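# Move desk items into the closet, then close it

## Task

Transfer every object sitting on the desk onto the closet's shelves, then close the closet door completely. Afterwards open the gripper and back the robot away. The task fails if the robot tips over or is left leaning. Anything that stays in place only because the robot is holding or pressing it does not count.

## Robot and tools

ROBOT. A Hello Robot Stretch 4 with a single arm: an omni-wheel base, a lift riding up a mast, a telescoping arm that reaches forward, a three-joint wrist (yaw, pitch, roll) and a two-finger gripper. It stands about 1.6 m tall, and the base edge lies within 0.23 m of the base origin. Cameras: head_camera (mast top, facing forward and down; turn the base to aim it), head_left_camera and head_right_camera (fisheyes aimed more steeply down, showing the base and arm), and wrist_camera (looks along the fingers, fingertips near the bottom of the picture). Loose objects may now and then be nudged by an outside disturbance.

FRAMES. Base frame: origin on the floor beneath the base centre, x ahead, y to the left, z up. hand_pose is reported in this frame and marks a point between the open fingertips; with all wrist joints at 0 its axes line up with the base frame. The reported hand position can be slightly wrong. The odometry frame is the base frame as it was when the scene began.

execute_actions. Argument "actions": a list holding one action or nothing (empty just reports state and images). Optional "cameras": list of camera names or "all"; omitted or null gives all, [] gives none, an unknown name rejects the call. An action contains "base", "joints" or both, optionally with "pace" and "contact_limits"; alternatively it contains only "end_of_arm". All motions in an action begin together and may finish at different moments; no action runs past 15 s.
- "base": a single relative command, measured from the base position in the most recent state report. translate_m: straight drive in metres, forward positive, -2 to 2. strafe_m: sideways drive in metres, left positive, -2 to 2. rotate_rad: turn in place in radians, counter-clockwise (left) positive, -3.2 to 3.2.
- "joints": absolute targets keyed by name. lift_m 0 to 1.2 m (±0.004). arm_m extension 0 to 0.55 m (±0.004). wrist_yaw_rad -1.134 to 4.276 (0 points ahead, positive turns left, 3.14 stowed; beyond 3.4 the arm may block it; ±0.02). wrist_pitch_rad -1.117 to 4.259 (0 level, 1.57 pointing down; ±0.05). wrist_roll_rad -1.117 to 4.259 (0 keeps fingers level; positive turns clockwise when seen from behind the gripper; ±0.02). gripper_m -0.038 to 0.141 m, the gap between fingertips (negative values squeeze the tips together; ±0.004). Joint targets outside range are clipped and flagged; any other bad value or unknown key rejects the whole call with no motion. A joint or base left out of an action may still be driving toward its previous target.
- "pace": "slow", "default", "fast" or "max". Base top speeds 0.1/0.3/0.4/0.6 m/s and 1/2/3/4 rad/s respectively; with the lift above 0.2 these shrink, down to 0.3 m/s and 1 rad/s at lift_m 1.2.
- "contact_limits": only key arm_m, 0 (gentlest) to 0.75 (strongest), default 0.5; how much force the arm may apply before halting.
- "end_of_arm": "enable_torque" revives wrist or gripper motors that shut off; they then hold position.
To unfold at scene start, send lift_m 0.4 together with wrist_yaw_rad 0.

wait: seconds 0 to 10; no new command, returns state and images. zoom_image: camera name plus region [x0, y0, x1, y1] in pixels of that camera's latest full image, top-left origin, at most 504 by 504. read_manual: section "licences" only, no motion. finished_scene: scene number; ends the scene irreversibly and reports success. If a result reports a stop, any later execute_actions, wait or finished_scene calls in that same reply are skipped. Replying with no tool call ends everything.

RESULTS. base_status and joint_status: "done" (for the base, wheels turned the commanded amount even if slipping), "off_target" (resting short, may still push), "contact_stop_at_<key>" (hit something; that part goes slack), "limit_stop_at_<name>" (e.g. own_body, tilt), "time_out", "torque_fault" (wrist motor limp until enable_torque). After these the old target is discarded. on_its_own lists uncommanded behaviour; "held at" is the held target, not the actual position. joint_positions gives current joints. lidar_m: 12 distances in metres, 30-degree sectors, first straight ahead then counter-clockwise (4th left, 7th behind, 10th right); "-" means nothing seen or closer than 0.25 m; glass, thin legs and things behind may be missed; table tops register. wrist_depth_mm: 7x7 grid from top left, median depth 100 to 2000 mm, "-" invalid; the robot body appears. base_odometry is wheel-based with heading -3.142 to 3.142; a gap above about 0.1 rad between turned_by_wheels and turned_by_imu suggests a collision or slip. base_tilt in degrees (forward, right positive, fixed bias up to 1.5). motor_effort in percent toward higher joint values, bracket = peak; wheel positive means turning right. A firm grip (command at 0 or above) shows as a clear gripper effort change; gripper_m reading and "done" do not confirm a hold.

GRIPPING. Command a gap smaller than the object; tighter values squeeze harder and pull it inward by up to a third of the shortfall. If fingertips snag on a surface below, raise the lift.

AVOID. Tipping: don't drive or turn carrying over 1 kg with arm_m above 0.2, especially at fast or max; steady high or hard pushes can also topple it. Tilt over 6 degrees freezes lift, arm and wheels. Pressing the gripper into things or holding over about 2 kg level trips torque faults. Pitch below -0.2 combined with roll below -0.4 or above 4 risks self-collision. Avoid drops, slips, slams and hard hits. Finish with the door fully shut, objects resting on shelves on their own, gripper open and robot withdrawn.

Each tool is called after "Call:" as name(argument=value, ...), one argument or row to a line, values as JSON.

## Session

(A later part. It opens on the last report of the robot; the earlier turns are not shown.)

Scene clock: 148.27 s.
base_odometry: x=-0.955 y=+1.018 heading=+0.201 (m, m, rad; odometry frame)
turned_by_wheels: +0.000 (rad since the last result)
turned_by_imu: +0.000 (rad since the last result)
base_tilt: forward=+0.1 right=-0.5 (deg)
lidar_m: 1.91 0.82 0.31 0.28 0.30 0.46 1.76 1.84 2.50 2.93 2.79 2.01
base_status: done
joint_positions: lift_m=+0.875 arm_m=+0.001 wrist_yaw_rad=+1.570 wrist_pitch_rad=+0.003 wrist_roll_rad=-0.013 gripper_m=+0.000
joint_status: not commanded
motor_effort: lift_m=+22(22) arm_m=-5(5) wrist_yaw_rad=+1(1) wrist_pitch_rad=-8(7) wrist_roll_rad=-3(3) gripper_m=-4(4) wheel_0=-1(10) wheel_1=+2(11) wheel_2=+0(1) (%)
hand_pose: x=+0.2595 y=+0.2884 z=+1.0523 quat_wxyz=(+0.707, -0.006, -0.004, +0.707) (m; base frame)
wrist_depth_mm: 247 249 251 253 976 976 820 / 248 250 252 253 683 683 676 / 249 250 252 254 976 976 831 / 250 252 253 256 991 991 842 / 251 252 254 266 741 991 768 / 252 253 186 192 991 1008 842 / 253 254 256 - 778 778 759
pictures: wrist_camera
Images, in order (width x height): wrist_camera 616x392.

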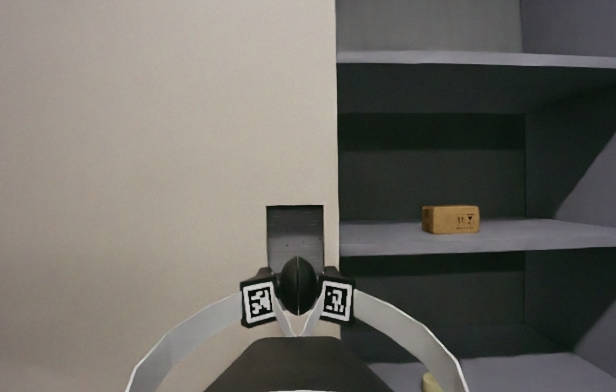

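Call:
execute_actions(
  actions=[
    {"base":{"strafe_m":0.025},"pace":"slow"},
  ],
  cameras=["wrist_camera"],
)

Scene clock: 149.63 s.
base_odometry: x=-0.960 y=+1.042 heading=+0.200 (m, m, rad; odometry frame)
turned_by_wheels: +0.000 (rad since the last result)
turned_by_imu: +0.000 (rad since the last result)
base_tilt: forward=+0.1 right=-0.4 (deg)
lidar_m: 1.93 0.82 0.27 0.25 0.25 0.40 1.76 1.85 2.47 2.96 2.76 1.98
base_status: done
joint_positions: lift_m=+0.875 arm_m=+0.001 wrist_yaw_rad=+1.570 wrist_pitch_rad=+0.003 wrist_roll_rad=-0.013 gripper_m=+0.000
joint_status: not commanded
motor_effort: lift_m=+22(22) arm_m=-5(5) wrist_yaw_rad=+1(1) wrist_pitch_rad=-8(7) wrist_roll_rad=-2(3) gripper_m=-5(6) wheel_0=-6(7) wheel_1=+4(8) wheel_2=+0(2) (%)
hand_pose: x=+0.2595 y=+0.2884 z=+1.0523 quat_wxyz=(+0.707, -0.006, -0.004, +0.707) (m; base frame)
wrist_depth_mm: 224 226 228 229 946 946 788 / 225 227 229 230 691 691 683 / 225 228 229 230 960 960 842 / 227 229 230 232 946 960 842 / 228 229 230 243 750 640 768 / 229 230 186 192 960 976 842 / 229 230 233 - 778 778 759
pictures: wrist_camera
Images, in order (width x height): wrist_camera 616x392.

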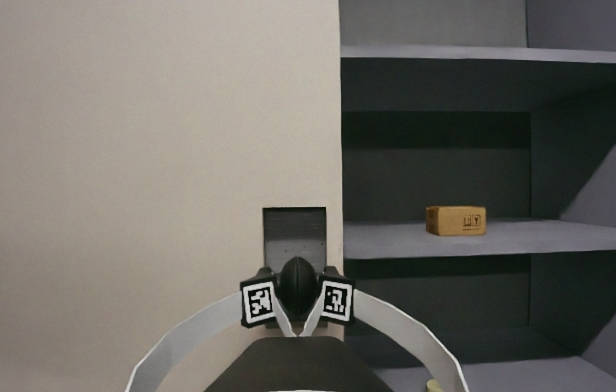

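Matches the earlier inserted state. Slide closed.

Call:
execute_actions(
  actions=[
    {"joints":{"arm_m":0.2},"pace":"slow"},
  ],
  cameras=["wrist_camera"],
)

Scene clock: 155.13 s.
base_odometry: x=-0.960 y=+1.042 heading=+0.201 (m, m, rad; odometry frame)
turned_by_wheels: +0.000 (rad since the last result)
turned_by_imu: +0.000 (rad since the last result)
base_tilt: forward=+0.1 right=-0.4 (deg)
lidar_m: 1.93 0.41 0.29 0.25 0.27 0.44 1.77 1.84 2.52 2.94 2.77 2.02
base_status: not commanded
joint_positions: lift_m=+0.875 arm_m=+0.199 wrist_yaw_rad=+1.572 wrist_pitch_rad=+0.002 wrist_roll_rad=-0.013 gripper_m=+0.000
joint_status: all done
motor_effort: lift_m=+22(22) arm_m=+6(9) wrist_yaw_rad=-4(28) wrist_pitch_rad=-6(9) wrist_roll_rad=-2(3) gripper_m=-5(5) wheel_0=-4(6) wheel_1=+4(4) wheel_2=+0(0) (%)
hand_pose: x=+0.4570 y=+0.2886 z=+1.0525 quat_wxyz=(+0.707, -0.005, -0.004, +0.707) (m; base frame)
wrist_depth_mm: 225 227 229 229 946 750 564 / 226 228 229 231 691 691 564 / 227 229 230 232 960 831 580 / 228 229 231 233 946 831 585 / 229 230 232 244 732 699 559 / 230 231 186 192 960 842 585 / 231 232 233 - 759 741 597
pictures: wrist_camera
Images, in order (width x height): wrist_camera 616x392.

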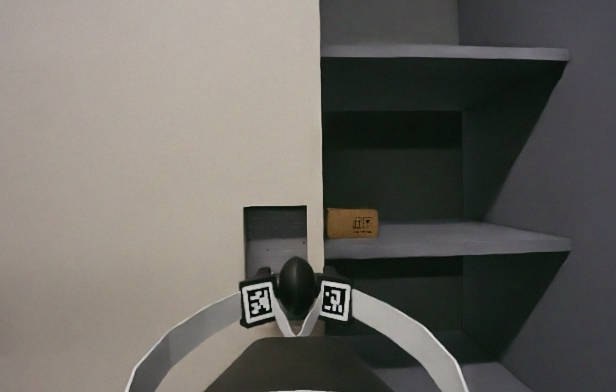

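Call:
execute_actions(
  actions=[
    {"joints":{"arm_m":0.5},"pace":"slow"},
  ],
  cameras=["wrist_camera","head_camera"],
)

Scene clock: 159.70 s.
base_odometry: x=-0.960 y=+1.042 heading=+0.201 (m, m, rad; odometry frame)
turned_by_wheels: +0.000 (rad since the last result)
turned_by_imu: +0.000 (rad since the last result)
base_tilt: forward=+0.1 right=-0.5 (deg)
lidar_m: 1.91 0.41 0.29 0.30 0.33 0.45 1.77 1.86 2.49 2.99 2.77 2.01
base_status: not commanded
joint_positions: lift_m=+0.875 arm_m=+0.499 wrist_yaw_rad=+1.572 wrist_pitch_rad=+0.002 wrist_roll_rad=-0.013 gripper_m=+0.000
joint_status: all done
motor_effort: lift_m=+22(21) arm_m=+6(8) wrist_yaw_rad=-6(19) wrist_pitch_rad=-5(6) wrist_roll_rad=-3(3) gripper_m=-4(5) wheel_0=-4(4) wheel_1=+4(4) wheel_2=+0(0) (%)
hand_pose: x=+0.7568 y=+0.2886 z=+1.0525 quat_wxyz=(+0.707, -0.005, -0.004, +0.708) (m; base frame)
wrist_depth_mm: 227 229 230 231 201 216 217 / 227 229 231 232 202 217 218 / 229 229 231 234 203 217 219 / 229 231 233 244 204 219 220 / 230 232 233 245 204 220 220 / 231 233 187 193 204 220 221 / 233 233 235 - 206 221 222
pictures: head_camera, wrist_camera
Images, in order (width x height): head_camera 420x560, wrist_camera 616x392.

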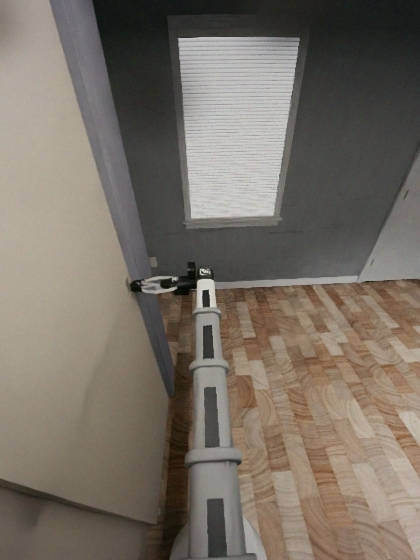

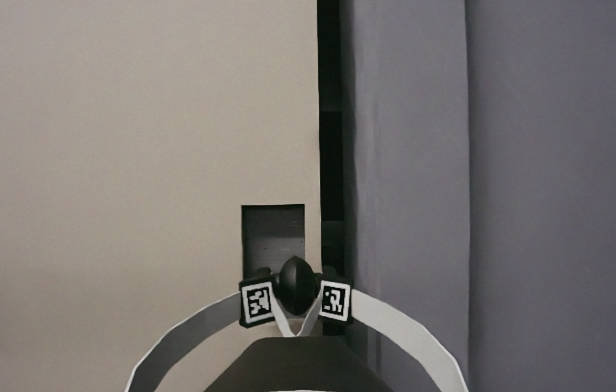

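Call:
execute_actions(
  actions=[
    {"joints":{"arm_m":0.518},"pace":"slow","contact_limits":{"arm_m":0.3}},
  ],
  cameras=["wrist_camera"],
)

Scene clock: 161.10 s.
base_odometry: x=-0.960 y=+1.042 heading=+0.201 (m, m, rad; odometry frame)
turned_by_wheels: +0.000 (rad since the last result)
turned_by_imu: +0.000 (rad since the last result)
base_tilt: forward=+0.1 right=-0.5 (deg)
lidar_m: 1.92 0.42 0.32 0.31 0.32 0.43 1.76 1.84 2.53 2.94 2.78 1.98
base_status: not commanded
joint_positions: lift_m=+0.875 arm_m=+0.517 wrist_yaw_rad=+1.571 wrist_pitch_rad=+0.002 wrist_roll_rad=-0.013 gripper_m=+0.000
joint_status: all done
motor_effort: lift_m=+22(22) arm_m=+6(7) wrist_yaw_rad=-3(19) wrist_pitch_rad=-6(7) wrist_roll_rad=-3(3) gripper_m=-5(4) wheel_0=-4(4) wheel_1=+4(3) wheel_2=+0(0) (%)
contact_limits: arm_m 0.3
hand_pose: x=+0.7750 y=+0.2885 z=+1.0525 quat_wxyz=(+0.707, -0.005, -0.004, +0.707) (m; base frame)
wrist_depth_mm: 226 228 229 230 201 217 218 / 227 228 230 230 202 217 218 / 228 229 231 232 203 218 219 / 228 229 231 233 204 220 220 / 229 231 232 240 204 220 221 / 230 232 186 192 204 221 222 / 232 232 234 - 205 221 223
pictures: wrist_camera
Images, in order (width x height): wrist_camera 616x392.

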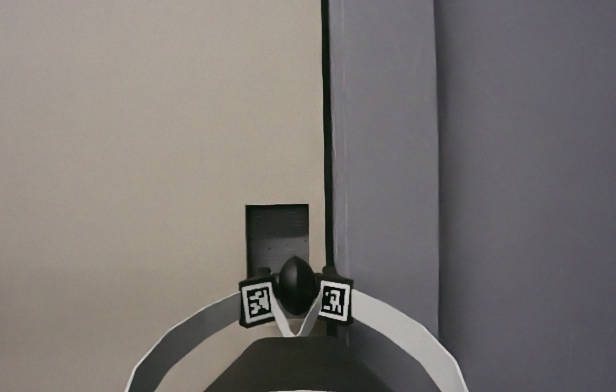

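Call:
execute_actions(
  actions=[
    {"joints":{"arm_m":0.528},"pace":"slow","contact_limits":{"arm_m":0.3}},
  ],
  cameras=["wrist_camera"],
)

Scene clock: 162.17 s.
base_odometry: x=-0.960 y=+1.042 heading=+0.201 (m, m, rad; odometry frame)
turned_by_wheels: +0.000 (rad since the last result)
turned_by_imu: +0.000 (rad since the last result)
base_tilt: forward=+0.1 right=-0.4 (deg)
lidar_m: 1.91 0.38 0.32 0.30 0.32 0.44 1.74 1.81 2.53 2.96 2.81 2.03
base_status: not commanded
joint_positions: lift_m=+0.875 arm_m=+0.526 wrist_yaw_rad=+1.582 wrist_pitch_rad=+0.002 wrist_roll_rad=-0.013 gripper_m=+0.000
joint_status: all done
on_its_own: wrist_yaw_rad is at rest, and its effort (-33) is outside its rest range (-13 to +13)
motor_effort: lift_m=+22(21) arm_m=+9(9) wrist_yaw_rad=-33(34) wrist_pitch_rad=-6(7) wrist_roll_rad=-3(3) gripper_m=-6(6) wheel_0=-4(4) wheel_1=+3(3) wheel_2=+0(0) (%)
contact_limits: arm_m 0.3
hand_pose: x=+0.7816 y=+0.2894 z=+1.0525 quat_wxyz=(+0.703, -0.005, -0.004, +0.711) (m; base frame)
wrist_depth_mm: 227 228 229 229 199 214 215 / 228 229 229 229 201 214 215 / 229 230 229 230 201 216 216 / 230 229 231 231 202 216 217 / 231 230 232 232 202 217 217 / 231 232 187 196 203 218 218 / 232 233 234 - 204 219 220
pictures: wrist_camera
Images, in order (width x height): wrist_camera 616x392.

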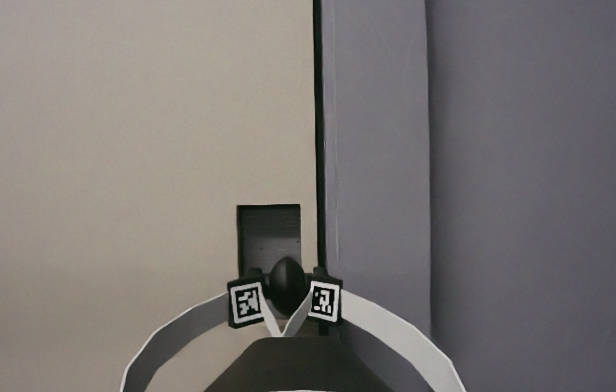

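Call:
execute_actions(
  actions=[
    {"joints":{"arm_m":0.512},"pace":"slow"},
  ],
  cameras=["wrist_camera"],
)

Call:
execute_actions(
  actions=[
    {"base":{"strafe_m":-0.18}},
  ],
  cameras=["wrist_camera","head_camera"],
)

Scene clock: 163.43 s.
base_odometry: x=-0.960 y=+1.042 heading=+0.201 (m, m, rad; odometry frame)
turned_by_wheels: +0.000 (rad since the last result)
turned_by_imu: +0.000 (rad since the last result)
base_tilt: forward=+0.2 right=-0.5 (deg)
lidar_m: 1.92 0.40 0.31 0.31 0.30 0.45 1.76 1.85 2.54 2.96 2.81 2.01
base_status: not commanded
joint_positions: lift_m=+0.875 arm_m=+0.513 wrist_yaw_rad=+1.570 wrist_pitch_rad=+0.002 wrist_roll_rad=-0.013 gripper_m=+0.000
joint_status: all done
motor_effort: lift_m=+22(22) arm_m=-6(7) wrist_yaw_rad=-1(33) wrist_pitch_rad=-6(7) wrist_roll_rad=-2(3) gripper_m=-4(4) wheel_0=-4(4) wheel_1=+4(4) wheel_2=+0(0) (%)
hand_pose: x=+0.7715 y=+0.2885 z=+1.0525 quat_wxyz=(+0.707, -0.005, -0.004, +0.707) (m; base frame)
wrist_depth_mm: 225 227 228 229 202 216 218 / 226 228 229 230 202 218 219 / 227 229 230 231 203 218 220 / 228 229 231 233 204 220 220 / 229 230 232 244 205 220 221 / 229 231 186 192 205 221 222 / 230 231 233 - 205 222 223
pictures: wrist_camera
Images, in order (width x height): wrist_camera 616x392.

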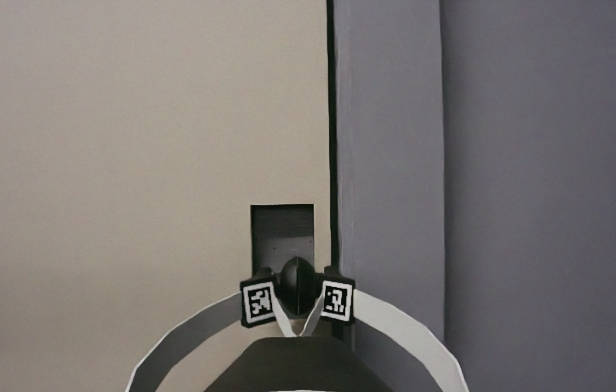

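Scene clock: 165.30 s.
base_odometry: x=-0.924 y=+0.866 heading=+0.200 (m, m, rad; odometry frame)
turned_by_wheels: +0.000 (rad since the last result)
turned_by_imu: +0.000 (rad since the last result)
base_tilt: forward=+0.1 right=-0.5 (deg)
lidar_m: 1.91 0.67 0.48 0.48 0.52 0.61 1.76 1.85 2.49 2.78 2.77 2.00
base_status: done
joint_positions: lift_m=+0.875 arm_m=+0.513 wrist_yaw_rad=+1.570 wrist_pitch_rad=+0.002 wrist_roll_rad=-0.013 gripper_m=+0.000
joint_status: not commanded
motor_effort: lift_m=+22(22) arm_m=-6(6) wrist_yaw_rad=+1(0) wrist_pitch_rad=-8(7) wrist_roll_rad=-3(3) gripper_m=-4(5) wheel_0=+1(13) wheel_1=-4(9) wheel_2=+0(1) (%)
hand_pose: x=+0.7715 y=+0.2884 z=+1.0525 quat_wxyz=(+0.707, -0.005, -0.004, +0.707) (m; base frame)
wrist_depth_mm: 399 402 410 407 394 397 1138 / 402 407 407 410 394 399 1160 / 404 407 410 410 397 402 1138 / 404 407 413 413 399 402 1160 / 407 413 413 415 399 402 1160 / 410 410 186 193 387 404 1160 / 410 413 415 - 404 407 1160
pictures: head_camera, wrist_camera
Images, in order (width x height): head_camera 420x560, wrist_camera 616x392.

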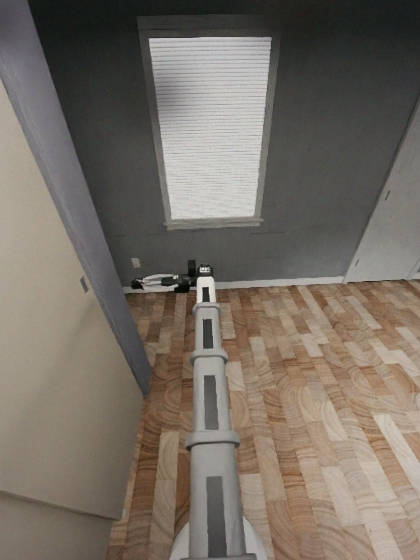

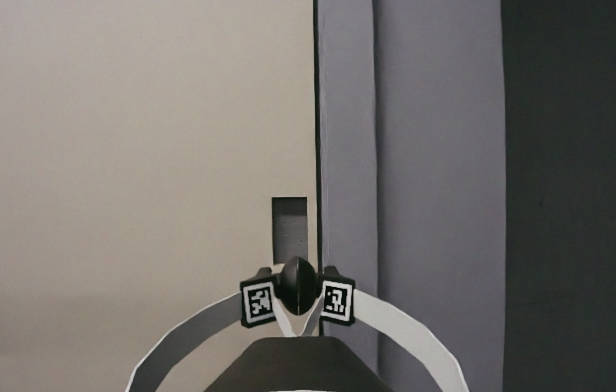

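Call:
zoom_image(
  camera="wrist_camera",
  region=[260, 120, 380, 280],
)

Region (260, 120, 380, 280) of wrist_camera's 616x392 image, scaled by 3.150; it fills the left 378 columns of this view, and the rest is white.

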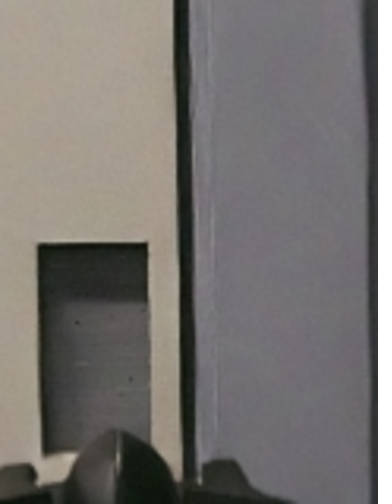

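Call:
execute_actions(
  actions=[
    {"joints":{"arm_m":0.431,"wrist_yaw_rad":1.3}},
  ],
  cameras=[],
)

Call:
execute_actions(
  actions=[
    {"base":{"strafe_m":0.18}},
  ],
  cameras=["wrist_camera","head_camera"],
)

Scene clock: 168.90 s.
base_odometry: x=-0.924 y=+0.866 heading=+0.200 (m, m, rad; odometry frame)
turned_by_wheels: +0.000 (rad since the last result)
turned_by_imu: +0.000 (rad since the last result)
base_tilt: forward=+0.1 right=-0.4 (deg)
lidar_m: 1.91 0.67 0.48 0.48 0.53 0.63 1.76 1.85 2.53 2.80 2.79 1.99
base_status: not commanded
joint_positions: lift_m=+0.875 arm_m=+0.432 wrist_yaw_rad=+1.300 wrist_pitch_rad=+0.002 wrist_roll_rad=-0.013 gripper_m=+0.000
joint_status: all done
motor_effort: lift_m=+21(22) arm_m=-6(6) wrist_yaw_rad=+0(8) wrist_pitch_rad=-7(7) wrist_roll_rad=-3(3) gripper_m=-5(6) wheel_0=+0(1) wheel_1=-4(4) wheel_2=+0(0) (%)
hand_pose: x=+0.7642 y=+0.2546 z=+1.0525 quat_wxyz=(+0.796, -0.006, -0.003, +0.605) (m; base frame)
wrist_depth_mm: 373 394 421 427 473 1430 1281 / 370 397 421 430 477 1397 1281 / 368 399 424 433 477 1397 1281 / 375 397 424 430 477 1397 1308 / 375 397 427 433 480 1430 1308 / 375 399 186 192 469 1430 1308 / 375 392 424 - 477 1464 1281
pictures: none
No camera images: the call's "cameras" was empty. Leave "cameras" out to get every camera's image.

Scene clock: 170.77 s.
base_odometry: x=-0.959 y=+1.042 heading=+0.200 (m, m, rad; odometry frame)
turned_by_wheels: +0.000 (rad since the last result)
turned_by_imu: +0.000 (rad since the last result)
base_tilt: forward=+0.2 right=-0.4 (deg)
lidar_m: 1.94 0.39 0.32 0.28 0.31 0.45 1.75 1.83 2.55 2.97 2.79 2.01
base_status: done
joint_positions: lift_m=+0.875 arm_m=+0.432 wrist_yaw_rad=+1.300 wrist_pitch_rad=+0.002 wrist_roll_rad=-0.013 gripper_m=+0.000
joint_status: not commanded
motor_effort: lift_m=+22(22) arm_m=-6(6) wrist_yaw_rad=+1(0) wrist_pitch_rad=-7(7) wrist_roll_rad=-3(2) gripper_m=-4(5) wheel_0=-4(14) wheel_1=+2(10) wheel_2=+0(0) (%)
hand_pose: x=+0.7643 y=+0.2546 z=+1.0525 quat_wxyz=(+0.796, -0.006, -0.003, +0.605) (m; base frame)
wrist_depth_mm: 218 232 248 262 255 297 1229 / 219 233 250 263 256 297 1229 / 219 234 251 264 257 298 1255 / 220 234 251 267 258 298 1205 / 220 234 252 271 258 298 1255 / 221 235 186 193 255 301 1229 / 222 231 250 - 257 303 1255
pictures: head_camera, wrist_camera
Images, in order (width x height): head_camera 420x560, wrist_camera 616x392.

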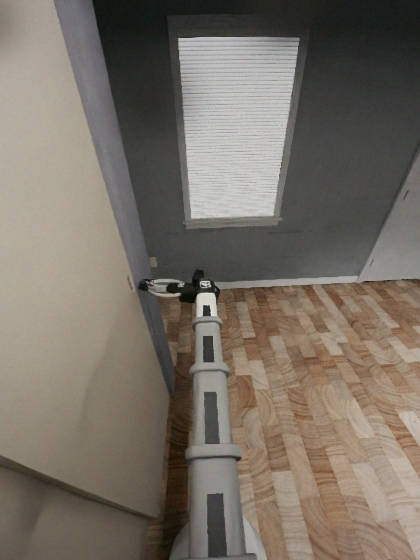

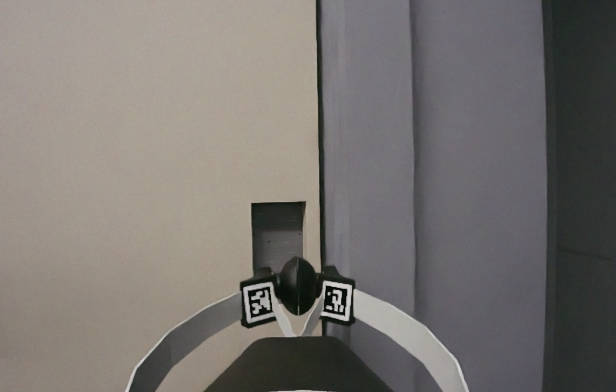

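Call:
execute_actions(
  actions=[
    {"joints":{"arm_m":0.425},"pace":"slow"},
  ],
  cameras=[],
)

Call:
execute_actions(
  actions=[
    {"base":{"strafe_m":0.028},"pace":"slow"},
  ],
  cameras=["wrist_camera"],
)

Scene clock: 171.93 s.
base_odometry: x=-0.959 y=+1.042 heading=+0.200 (m, m, rad; odometry frame)
turned_by_wheels: +0.000 (rad since the last result)
turned_by_imu: +0.000 (rad since the last result)
base_tilt: forward=+0.1 right=-0.5 (deg)
lidar_m: 1.90 0.42 0.31 0.30 0.32 0.45 1.76 1.84 2.50 2.94 2.81 2.00
base_status: not commanded
joint_positions: lift_m=+0.875 arm_m=+0.426 wrist_yaw_rad=+1.300 wrist_pitch_rad=+0.002 wrist_roll_rad=-0.013 gripper_m=+0.000
joint_status: all done
motor_effort: lift_m=+22(22) arm_m=-6(5) wrist_yaw_rad=+1(1) wrist_pitch_rad=-6(5) wrist_roll_rad=-3(3) gripper_m=-4(4) wheel_0=-3(4) wheel_1=+2(2) wheel_2=+0(0) (%)
hand_pose: x=+0.7583 y=+0.2546 z=+1.0525 quat_wxyz=(+0.796, -0.006, -0.003, +0.605) (m; base frame)
wrist_depth_mm: 219 234 250 265 255 296 1205 / 220 234 251 266 257 297 1205 / 220 235 252 267 257 298 1205 / 221 236 252 273 257 298 1205 / 221 236 253 274 259 300 1205 / 223 236 186 192 253 301 1205 / 224 233 251 - 257 303 1205
pictures: none
No camera images: the call's "cameras" was empty. Leave "cameras" out to get every camera's image.

Scene clock: 173.20 s.
base_odometry: x=-0.965 y=+1.070 heading=+0.200 (m, m, rad; odometry frame)
turned_by_wheels: +0.000 (rad since the last result)
turned_by_imu: +0.000 (rad since the last result)
base_tilt: forward=+0.2 right=-0.4 (deg)
lidar_m: 0.96 0.36 0.29 0.26 0.29 0.43 1.76 1.83 2.52 2.98 2.78 2.02
base_status: done
joint_positions: lift_m=+0.875 arm_m=+0.426 wrist_yaw_rad=+1.300 wrist_pitch_rad=+0.002 wrist_roll_rad=-0.013 gripper_m=+0.000
joint_status: not commanded
motor_effort: lift_m=+22(22) arm_m=-6(6) wrist_yaw_rad=+1(0) wrist_pitch_rad=-5(5) wrist_roll_rad=-3(3) gripper_m=-5(4) wheel_0=-5(8) wheel_1=+4(8) wheel_2=+0(4) (%)
hand_pose: x=+0.7583 y=+0.2546 z=+1.0525 quat_wxyz=(+0.796, -0.006, -0.003, +0.605) (m; base frame)
wrist_depth_mm: 195 207 222 238 227 263 286 / 195 208 223 239 229 264 286 / 195 208 224 239 228 264 287 / 196 209 224 246 229 265 289 / 196 210 224 248 229 265 290 / 198 210 186 193 228 267 291 / 198 206 224 - 229 268 293
pictures: wrist_camera
Images, in order (width x height): wrist_camera 616x392.

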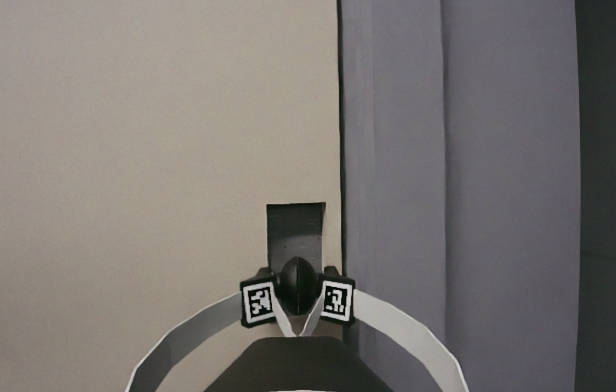

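Call:
execute_actions(
  actions=[
    {"base":{"strafe_m":0.007},"pace":"slow"},
  ],
  cameras=[],
)

Call:
execute_actions(
  actions=[
    {"joints":{"arm_m":0.44},"pace":"slow","contact_limits":{"arm_m":0.3}},
  ],
  cameras=["wrist_camera"],
)

Scene clock: 174.17 s.
base_odometry: x=-0.966 y=+1.076 heading=+0.200 (m, m, rad; odometry frame)
turned_by_wheels: -0.001 (rad since the last result)
turned_by_imu: -0.001 (rad since the last result)
base_tilt: forward=+0.1 right=-0.5 (deg)
lidar_m: 0.95 0.34 0.27 0.28 0.30 0.41 1.74 1.82 2.52 3.01 2.77 2.00
base_status: done
joint_positions: lift_m=+0.875 arm_m=+0.426 wrist_yaw_rad=+1.298 wrist_pitch_rad=+0.002 wrist_roll_rad=-0.013 gripper_m=+0.000
joint_status: not commanded
motor_effort: lift_m=+22(22) arm_m=-5(6) wrist_yaw_rad=+6(6) wrist_pitch_rad=-6(5) wrist_roll_rad=-2(2) gripper_m=-4(5) wheel_0=-9(7) wheel_1=+3(7) wheel_2=+0(3) (%)
hand_pose: x=+0.7587 y=+0.2543 z=+1.0525 quat_wxyz=(+0.797, -0.006, -0.003, +0.605) (m; base frame)
wrist_depth_mm: 193 204 220 237 223 258 282 / 193 205 220 237 224 258 282 / 193 206 221 238 224 259 283 / 194 207 221 244 225 260 283 / 195 208 223 246 228 262 286 / 195 208 186 192 224 263 287 / 196 204 222 - 225 264 289
pictures: none
No camera images: the call's "cameras" was empty. Leave "cameras" out to get every camera's image.

Scene clock: 175.23 s.
base_odometry: x=-0.966 y=+1.076 heading=+0.200 (m, m, rad; odometry frame)
turned_by_wheels: +0.000 (rad since the last result)
turned_by_imu: +0.001 (rad since the last result)
base_tilt: forward=+0.1 right=-0.4 (deg)
lidar_m: 0.89 0.34 0.29 0.28 0.28 0.41 1.77 1.84 2.51 2.99 2.78 2.01
base_status: not commanded
joint_positions: lift_m=+0.875 arm_m=+0.439 wrist_yaw_rad=+1.300 wrist_pitch_rad=+0.002 wrist_roll_rad=-0.013 gripper_m=+0.000
joint_status: all done
motor_effort: lift_m=+22(22) arm_m=+6(5) wrist_yaw_rad=+1(6) wrist_pitch_rad=-6(6) wrist_roll_rad=-3(3) gripper_m=-4(3) wheel_0=-4(9) wheel_1=+3(3) wheel_2=+0(0) (%)
contact_limits: arm_m 0.3
hand_pose: x=+0.7713 y=+0.2546 z=+1.0525 quat_wxyz=(+0.796, -0.006, -0.003, +0.605) (m; base frame)
wrist_depth_mm: 189 202 216 230 217 254 277 / 190 202 216 230 218 254 278 / 190 203 217 230 218 255 278 / 190 203 218 236 219 256 279 / 191 204 219 238 220 256 281 / 192 204 186 192 218 258 282 / 192 200 217 - 219 260 285
pictures: wrist_camera
Images, in order (width x height): wrist_camera 616x392.

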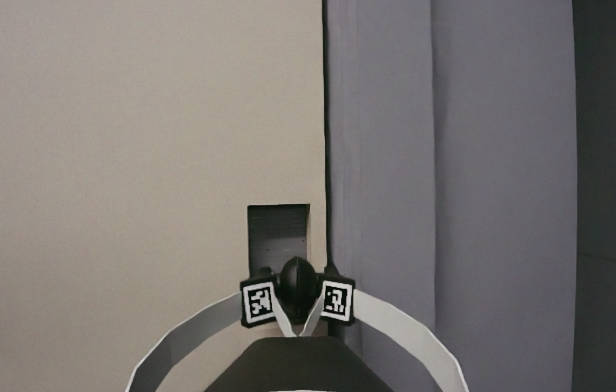

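Call:
execute_actions(
  actions=[
    {"joints":{"arm_m":0.45},"pace":"slow","contact_limits":{"arm_m":0.3}},
  ],
  cameras=["wrist_camera"],
)

Scene clock: 176.40 s.
base_odometry: x=-0.966 y=+1.076 heading=+0.200 (m, m, rad; odometry frame)
turned_by_wheels: +0.000 (rad since the last result)
turned_by_imu: +0.000 (rad since the last result)
base_tilt: forward=+0.1 right=-0.5 (deg)
lidar_m: 0.90 0.36 0.29 0.28 0.29 0.38 1.76 1.82 2.52 2.97 2.77 2.00
base_status: not commanded
joint_positions: lift_m=+0.875 arm_m=+0.449 wrist_yaw_rad=+1.307 wrist_pitch_rad=+0.002 wrist_roll_rad=-0.013 gripper_m=+0.000
joint_status: all done
on_its_own: wrist_yaw_rad is at rest, and its effort (-19) is outside its rest range (-13 to +13)
motor_effort: lift_m=+22(22) arm_m=+8(7) wrist_yaw_rad=-19(19) wrist_pitch_rad=-6(7) wrist_roll_rad=-3(3) gripper_m=-4(6) wheel_0=-4(4) wheel_1=+3(3) wheel_2=+0(1) (%)
contact_limits: arm_m 0.3
hand_pose: x=+0.7792 y=+0.2557 z=+1.0525 quat_wxyz=(+0.794, -0.006, -0.003, +0.608) (m; base frame)
wrist_depth_mm: 190 202 216 227 215 251 273 / 191 203 216 228 216 252 274 / 191 203 217 229 216 252 274 / 191 204 218 231 217 253 276 / 192 204 219 234 218 253 277 / 193 204 187 193 216 255 278 / 193 201 217 - 214 257 279
pictures: wrist_camera
Images, in order (width x height): wrist_camera 616x392.

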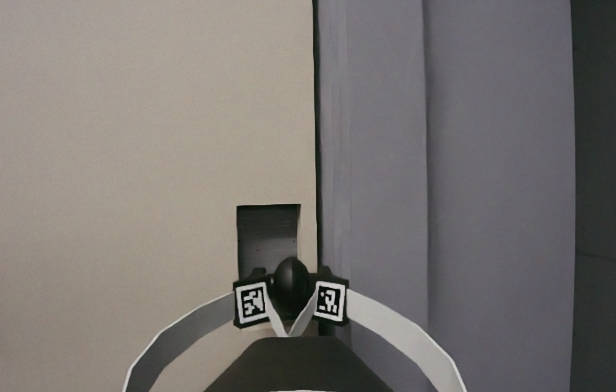

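Call:
execute_actions(
  actions=[
    {"joints":{"arm_m":0.458},"pace":"slow","contact_limits":{"arm_m":0.3}},
  ],
  cameras=["wrist_camera"],
)

Scene clock: 177.47 s.
base_odometry: x=-0.966 y=+1.076 heading=+0.200 (m, m, rad; odometry frame)
turned_by_wheels: +0.000 (rad since the last result)
turned_by_imu: +0.000 (rad since the last result)
base_tilt: forward=+0.1 right=-0.4 (deg)
lidar_m: 0.92 0.35 0.28 0.27 0.28 0.41 1.76 1.83 2.51 3.01 2.75 2.02
base_status: not commanded
joint_positions: lift_m=+0.875 arm_m=+0.456 wrist_yaw_rad=+1.312 wrist_pitch_rad=+0.002 wrist_roll_rad=-0.013 gripper_m=+0.000
joint_status: all done
on_its_own: wrist_yaw_rad is at rest, and its effort (-34) is outside its rest range (-13 to +13)
motor_effort: lift_m=+22(22) arm_m=+10(9) wrist_yaw_rad=-34(34) wrist_pitch_rad=-6(6) wrist_roll_rad=-2(3) gripper_m=-5(5) wheel_0=-3(3) wheel_1=+3(3) wheel_2=-1(0) (%)
contact_limits: arm_m 0.3
hand_pose: x=+0.7855 y=+0.2565 z=+1.0525 quat_wxyz=(+0.792, -0.006, -0.003, +0.610) (m; base frame)
wrist_depth_mm: 191 203 216 225 214 250 271 / 192 204 217 226 215 250 272 / 192 204 218 227 216 251 272 / 193 205 219 228 216 252 273 / 193 205 220 228 217 252 274 / 195 204 188 191 216 254 277 / 195 201 219 - 213 256 278
pictures: wrist_camera
Images, in order (width x height): wrist_camera 616x392.

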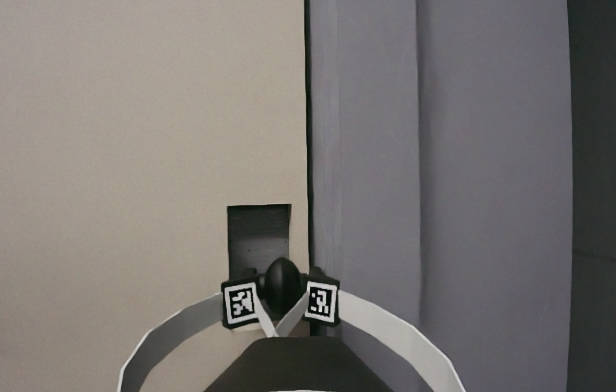

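Call:
execute_actions(
  actions=[
    {"joints":{"arm_m":0.436},"pace":"slow"},
  ],
  cameras=[],
)

Call:
execute_actions(
  actions=[
    {"base":{"strafe_m":-0.15}},
  ],
  cameras=["wrist_camera"],
)

Call:
execute_actions(
  actions=[
    {"base":{"strafe_m":-0.7},"joints":{"arm_m":0.0,"wrist_yaw_rad":1.57},"pace":"fast"},
  ],
  cameras=["wrist_camera"],
)

Call:
execute_actions(
  actions=[
    {"base":{"rotate_rad":1.4},"pace":"fast"},
  ],
)

Scene clock: 179.10 s.
base_odometry: x=-0.966 y=+1.076 heading=+0.200 (m, m, rad; odometry frame)
turned_by_wheels: +0.000 (rad since the last result)
turned_by_imu: +0.000 (rad since the last result)
base_tilt: forward=+0.2 right=-0.5 (deg)
lidar_m: 0.89 0.35 0.29 0.26 0.27 0.41 1.76 1.84 2.52 3.00 2.78 2.03
base_status: not commanded
joint_positions: lift_m=+0.875 arm_m=+0.437 wrist_yaw_rad=+1.300 wrist_pitch_rad=+0.002 wrist_roll_rad=-0.013 gripper_m=+0.000
joint_status: all done
motor_effort: lift_m=+22(22) arm_m=-6(9) wrist_yaw_rad=+0(34) wrist_pitch_rad=-7(7) wrist_roll_rad=-3(3) gripper_m=-4(6) wheel_0=-3(4) wheel_1=+3(3) wheel_2=+0(0) (%)
hand_pose: x=+0.7692 y=+0.2547 z=+1.0525 quat_wxyz=(+0.796, -0.006, -0.003, +0.605) (m; base frame)
wrist_depth_mm: 190 201 216 229 216 254 277 / 190 202 216 229 217 254 277 / 190 202 216 230 218 255 277 / 190 203 218 236 220 256 278 / 191 204 218 238 222 257 281 / 192 204 186 192 218 258 282 / 192 200 216 - 219 259 283
pictures: none
No camera images: the call's "cameras" was empty. Leave "cameras" out to get every camera's image.

Scene clock: 180.83 s.
base_odometry: x=-0.937 y=+0.929 heading=+0.200 (m, m, rad; odometry frame)
turned_by_wheels: +0.000 (rad since the last result)
turned_by_imu: +0.000 (rad since the last result)
base_tilt: forward=+0.2 right=-0.4 (deg)
lidar_m: 1.93 0.59 0.43 0.42 0.47 0.51 1.74 1.83 2.51 2.87 2.77 2.00
base_status: done
joint_positions: lift_m=+0.875 arm_m=+0.437 wrist_yaw_rad=+1.300 wrist_pitch_rad=+0.002 wrist_roll_rad=-0.013 gripper_m=+0.000
joint_status: not commanded
motor_effort: lift_m=+22(22) arm_m=-6(6) wrist_yaw_rad=+1(0) wrist_pitch_rad=-8(4) wrist_roll_rad=-2(3) gripper_m=-5(5) wheel_0=+3(13) wheel_1=-1(10) wheel_2=+0(4) (%)
hand_pose: x=+0.7693 y=+0.2546 z=+1.0525 quat_wxyz=(+0.796, -0.006, -0.003, +0.605) (m; base frame)
wrist_depth_mm: 317 338 362 364 402 1336 1281 / 319 340 362 366 402 1366 1281 / 319 338 364 366 404 1336 1281 / 320 342 364 368 404 1308 1281 / 320 342 368 368 404 1366 1308 / 322 342 186 192 397 1366 1281 / 322 336 364 - 404 1366 1281
pictures: wrist_camera
Images, in order (width x height): wrist_camera 616x392.

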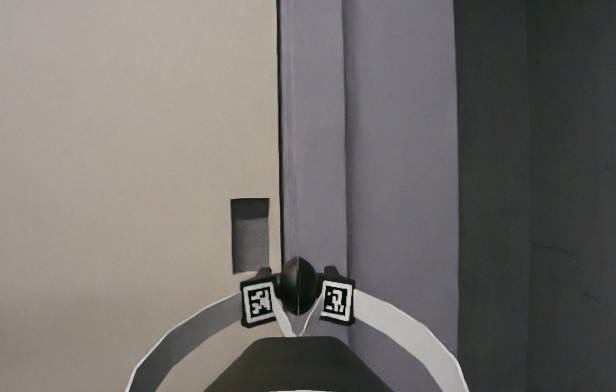

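Scene clock: 183.93 s.
base_odometry: x=-0.797 y=+0.243 heading=+0.200 (m, m, rad; odometry frame)
turned_by_wheels: +0.000 (rad since the last result)
turned_by_imu: -0.002 (rad since the last result)
base_tilt: forward=+0.1 right=-0.4 (deg)
lidar_m: 1.92 2.04 1.13 1.09 1.11 1.84 1.74 1.84 2.49 2.14 2.18 2.05
base_status: done
joint_positions: lift_m=+0.875 arm_m=+0.001 wrist_yaw_rad=+1.570 wrist_pitch_rad=+0.002 wrist_roll_rad=-0.013 gripper_m=+0.000
joint_status: all done
motor_effort: lift_m=+22(22) arm_m=-6(7) wrist_yaw_rad=+1(13) wrist_pitch_rad=-8(8) wrist_roll_rad=-3(3) gripper_m=-5(4) wheel_0=+1(12) wheel_1=-1(12) wheel_2=+0(0) (%)
hand_pose: x=+0.2595 y=+0.2884 z=+1.0524 quat_wxyz=(+0.707, -0.005, -0.004, +0.707) (m; base frame)
wrist_depth_mm: 991 1060 1078 1025 1042 1042 1808 / 991 1060 1078 1042 1042 1042 1756 / 976 1060 1078 1042 1060 1042 1808 / 1008 1078 1078 1060 1042 1042 1808 / 1008 1060 1078 1042 1060 1060 1808 / 1025 1060 186 192 1060 1060 1808 / 1025 1078 1078 - 1060 1042 1808
pictures: wrist_camera
Images, in order (width x height): wrist_camera 616x392.

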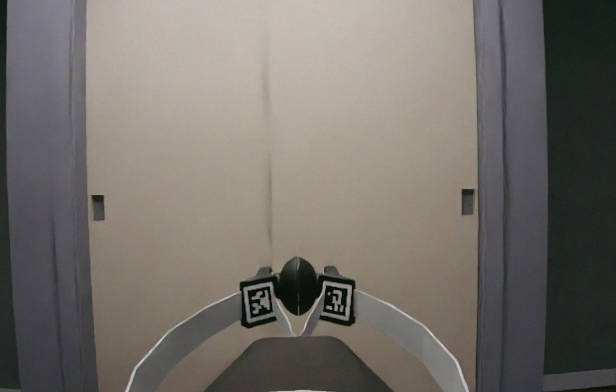

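Scene clock: 185.90 s.
base_odometry: x=-0.797 y=+0.243 heading=+1.599 (m, m, rad; odometry frame)
turned_by_wheels: +1.399 (rad since the last result)
turned_by_imu: +1.400 (rad since the last result)
base_tilt: forward=+0.1 right=-0.4 (deg)
lidar_m: 1.08 1.12 1.99 1.75 1.78 2.14 2.91 2.14 2.18 1.94 1.94 1.20
base_status: done
joint_positions: lift_m=+0.875 arm_m=+0.001 wrist_yaw_rad=+1.570 wrist_pitch_rad=+0.002 wrist_roll_rad=-0.013 gripper_m=+0.000
joint_status: not commanded
motor_effort: lift_m=+21(22) arm_m=-6(6) wrist_yaw_rad=+0(0) wrist_pitch_rad=-5(7) wrist_roll_rad=-3(3) gripper_m=-5(6) wheel_0=-3(13) wheel_1=-3(8) wheel_2=-2(11) (%)
hand_pose: x=+0.2595 y=+0.2884 z=+1.0524 quat_wxyz=(+0.707, -0.005, -0.004, +0.707) (m; base frame)
wrist_depth_mm: 1537 1618 1661 1756 1921 1983 1708 / 1537 1618 1708 1808 1863 1983 1708 / 1576 1618 1708 1756 1863 1983 1708 / 1576 1618 1708 1808 1921 - 1708 / 1537 1618 1708 1808 1921 - 1708 / 1576 1618 186 193 1863 - 1708 / 1576 1618 1756 - 1921 - 1661
pictures: head_camera, head_left_camera, head_right_camera, wrist_camera
Images, in order (width x height): head_camera 420x560, head_left_camera 420x672, head_right_camera 420x672, wrist_camera 616x392.

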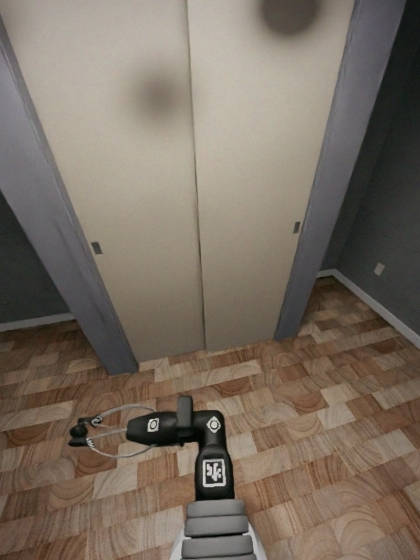

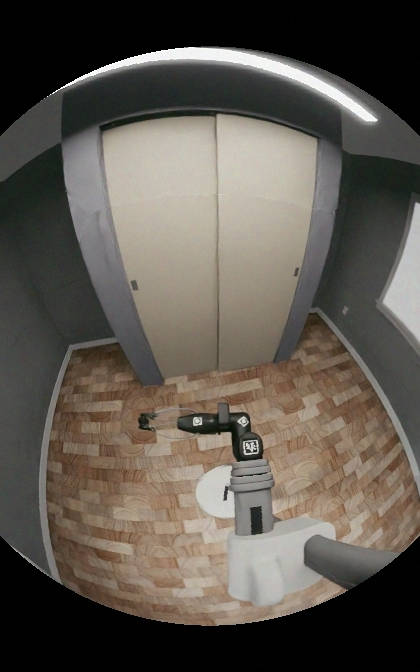

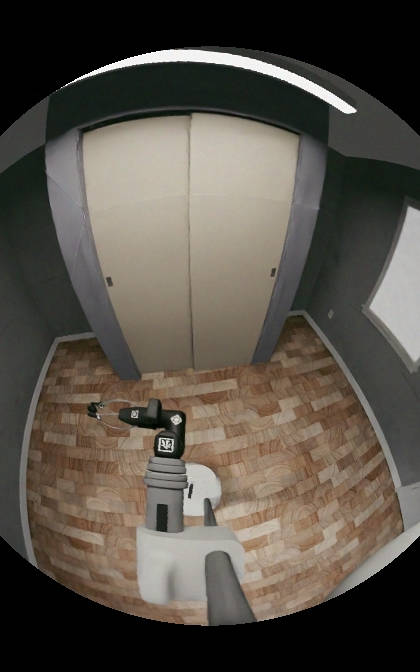

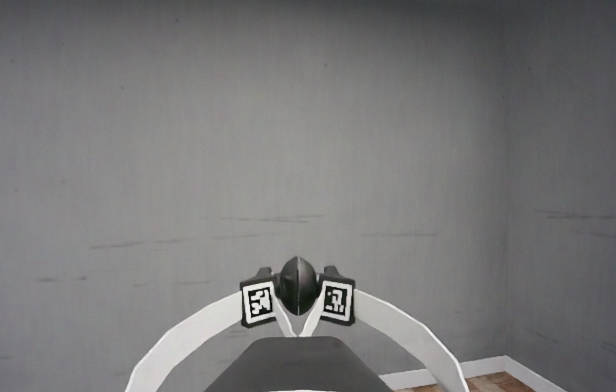

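Call:
execute_actions(
  actions=[],
)

Scene clock: 186.27 s.
base_odometry: x=-0.797 y=+0.243 heading=+1.599 (m, m, rad; odometry frame)
turned_by_wheels: +0.000 (rad since the last result)
turned_by_imu: +0.000 (rad since the last result)
base_tilt: forward=+0.2 right=-0.4 (deg)
lidar_m: 1.10 1.13 1.93 1.74 1.79 2.17 2.92 2.14 2.18 1.96 1.93 1.21
base_status: done
joint_positions: lift_m=+0.875 arm_m=+0.001 wrist_yaw_rad=+1.570 wrist_pitch_rad=+0.002 wrist_roll_rad=-0.013 gripper_m=+0.000
joint_status: not commanded
motor_effort: lift_m=+22(22) arm_m=-6(6) wrist_yaw_rad=+1(0) wrist_pitch_rad=-7(7) wrist_roll_rad=-2(3) gripper_m=-4(6) wheel_0=-3(13) wheel_1=-3(8) wheel_2=-2(11) (%)
hand_pose: x=+0.2595 y=+0.2884 z=+1.0524 quat_wxyz=(+0.707, -0.005, -0.004, +0.707) (m; base frame)
wrist_depth_mm: 1537 1618 1661 1756 1863 1983 1661 / 1537 1618 1708 1756 1921 1921 1661 / 1537 1618 1708 1808 1863 1983 1708 / 1576 1618 1661 1863 1863 1983 1708 / 1576 1618 1708 1808 1921 - 1708 / 1576 1618 186 193 1863 - 1708 / 1576 1618 1708 - 1921 - 1708
pictures: head_camera, head_left_camera, head_right_camera, wrist_camera
Images, in order (width x height): head_camera 420x560, head_left_camera 420x672, head_right_camera 420x672, wrist_camera 616x392.

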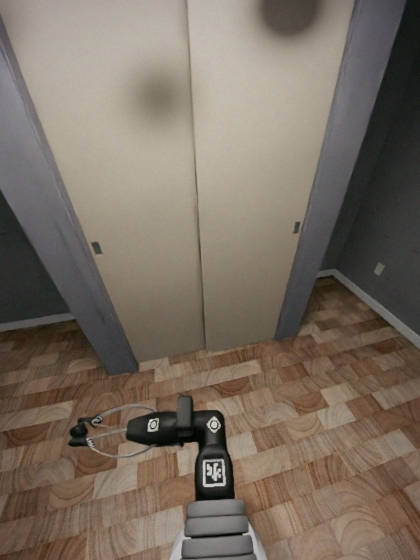

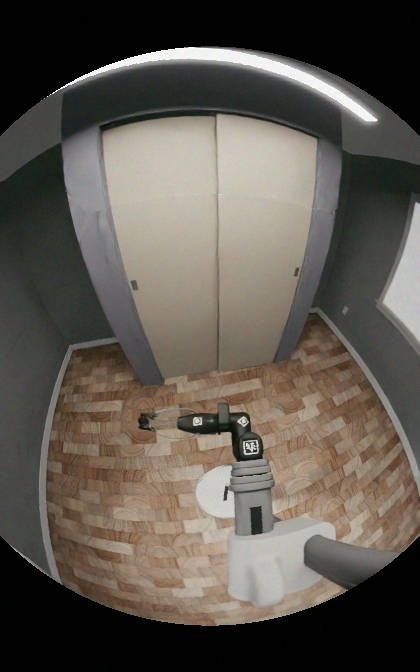

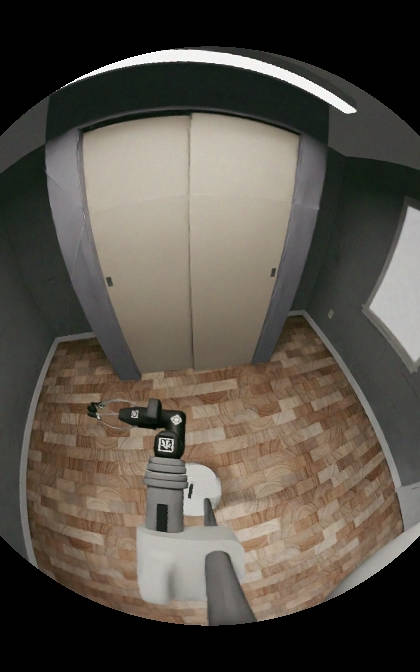

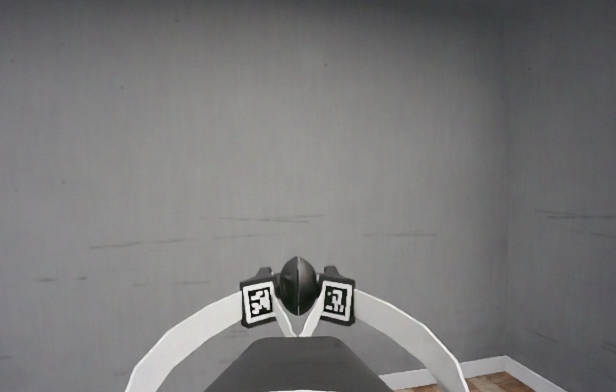

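Call:
finished_scene(
  scene=2,
)

The scene is finished: the task was done.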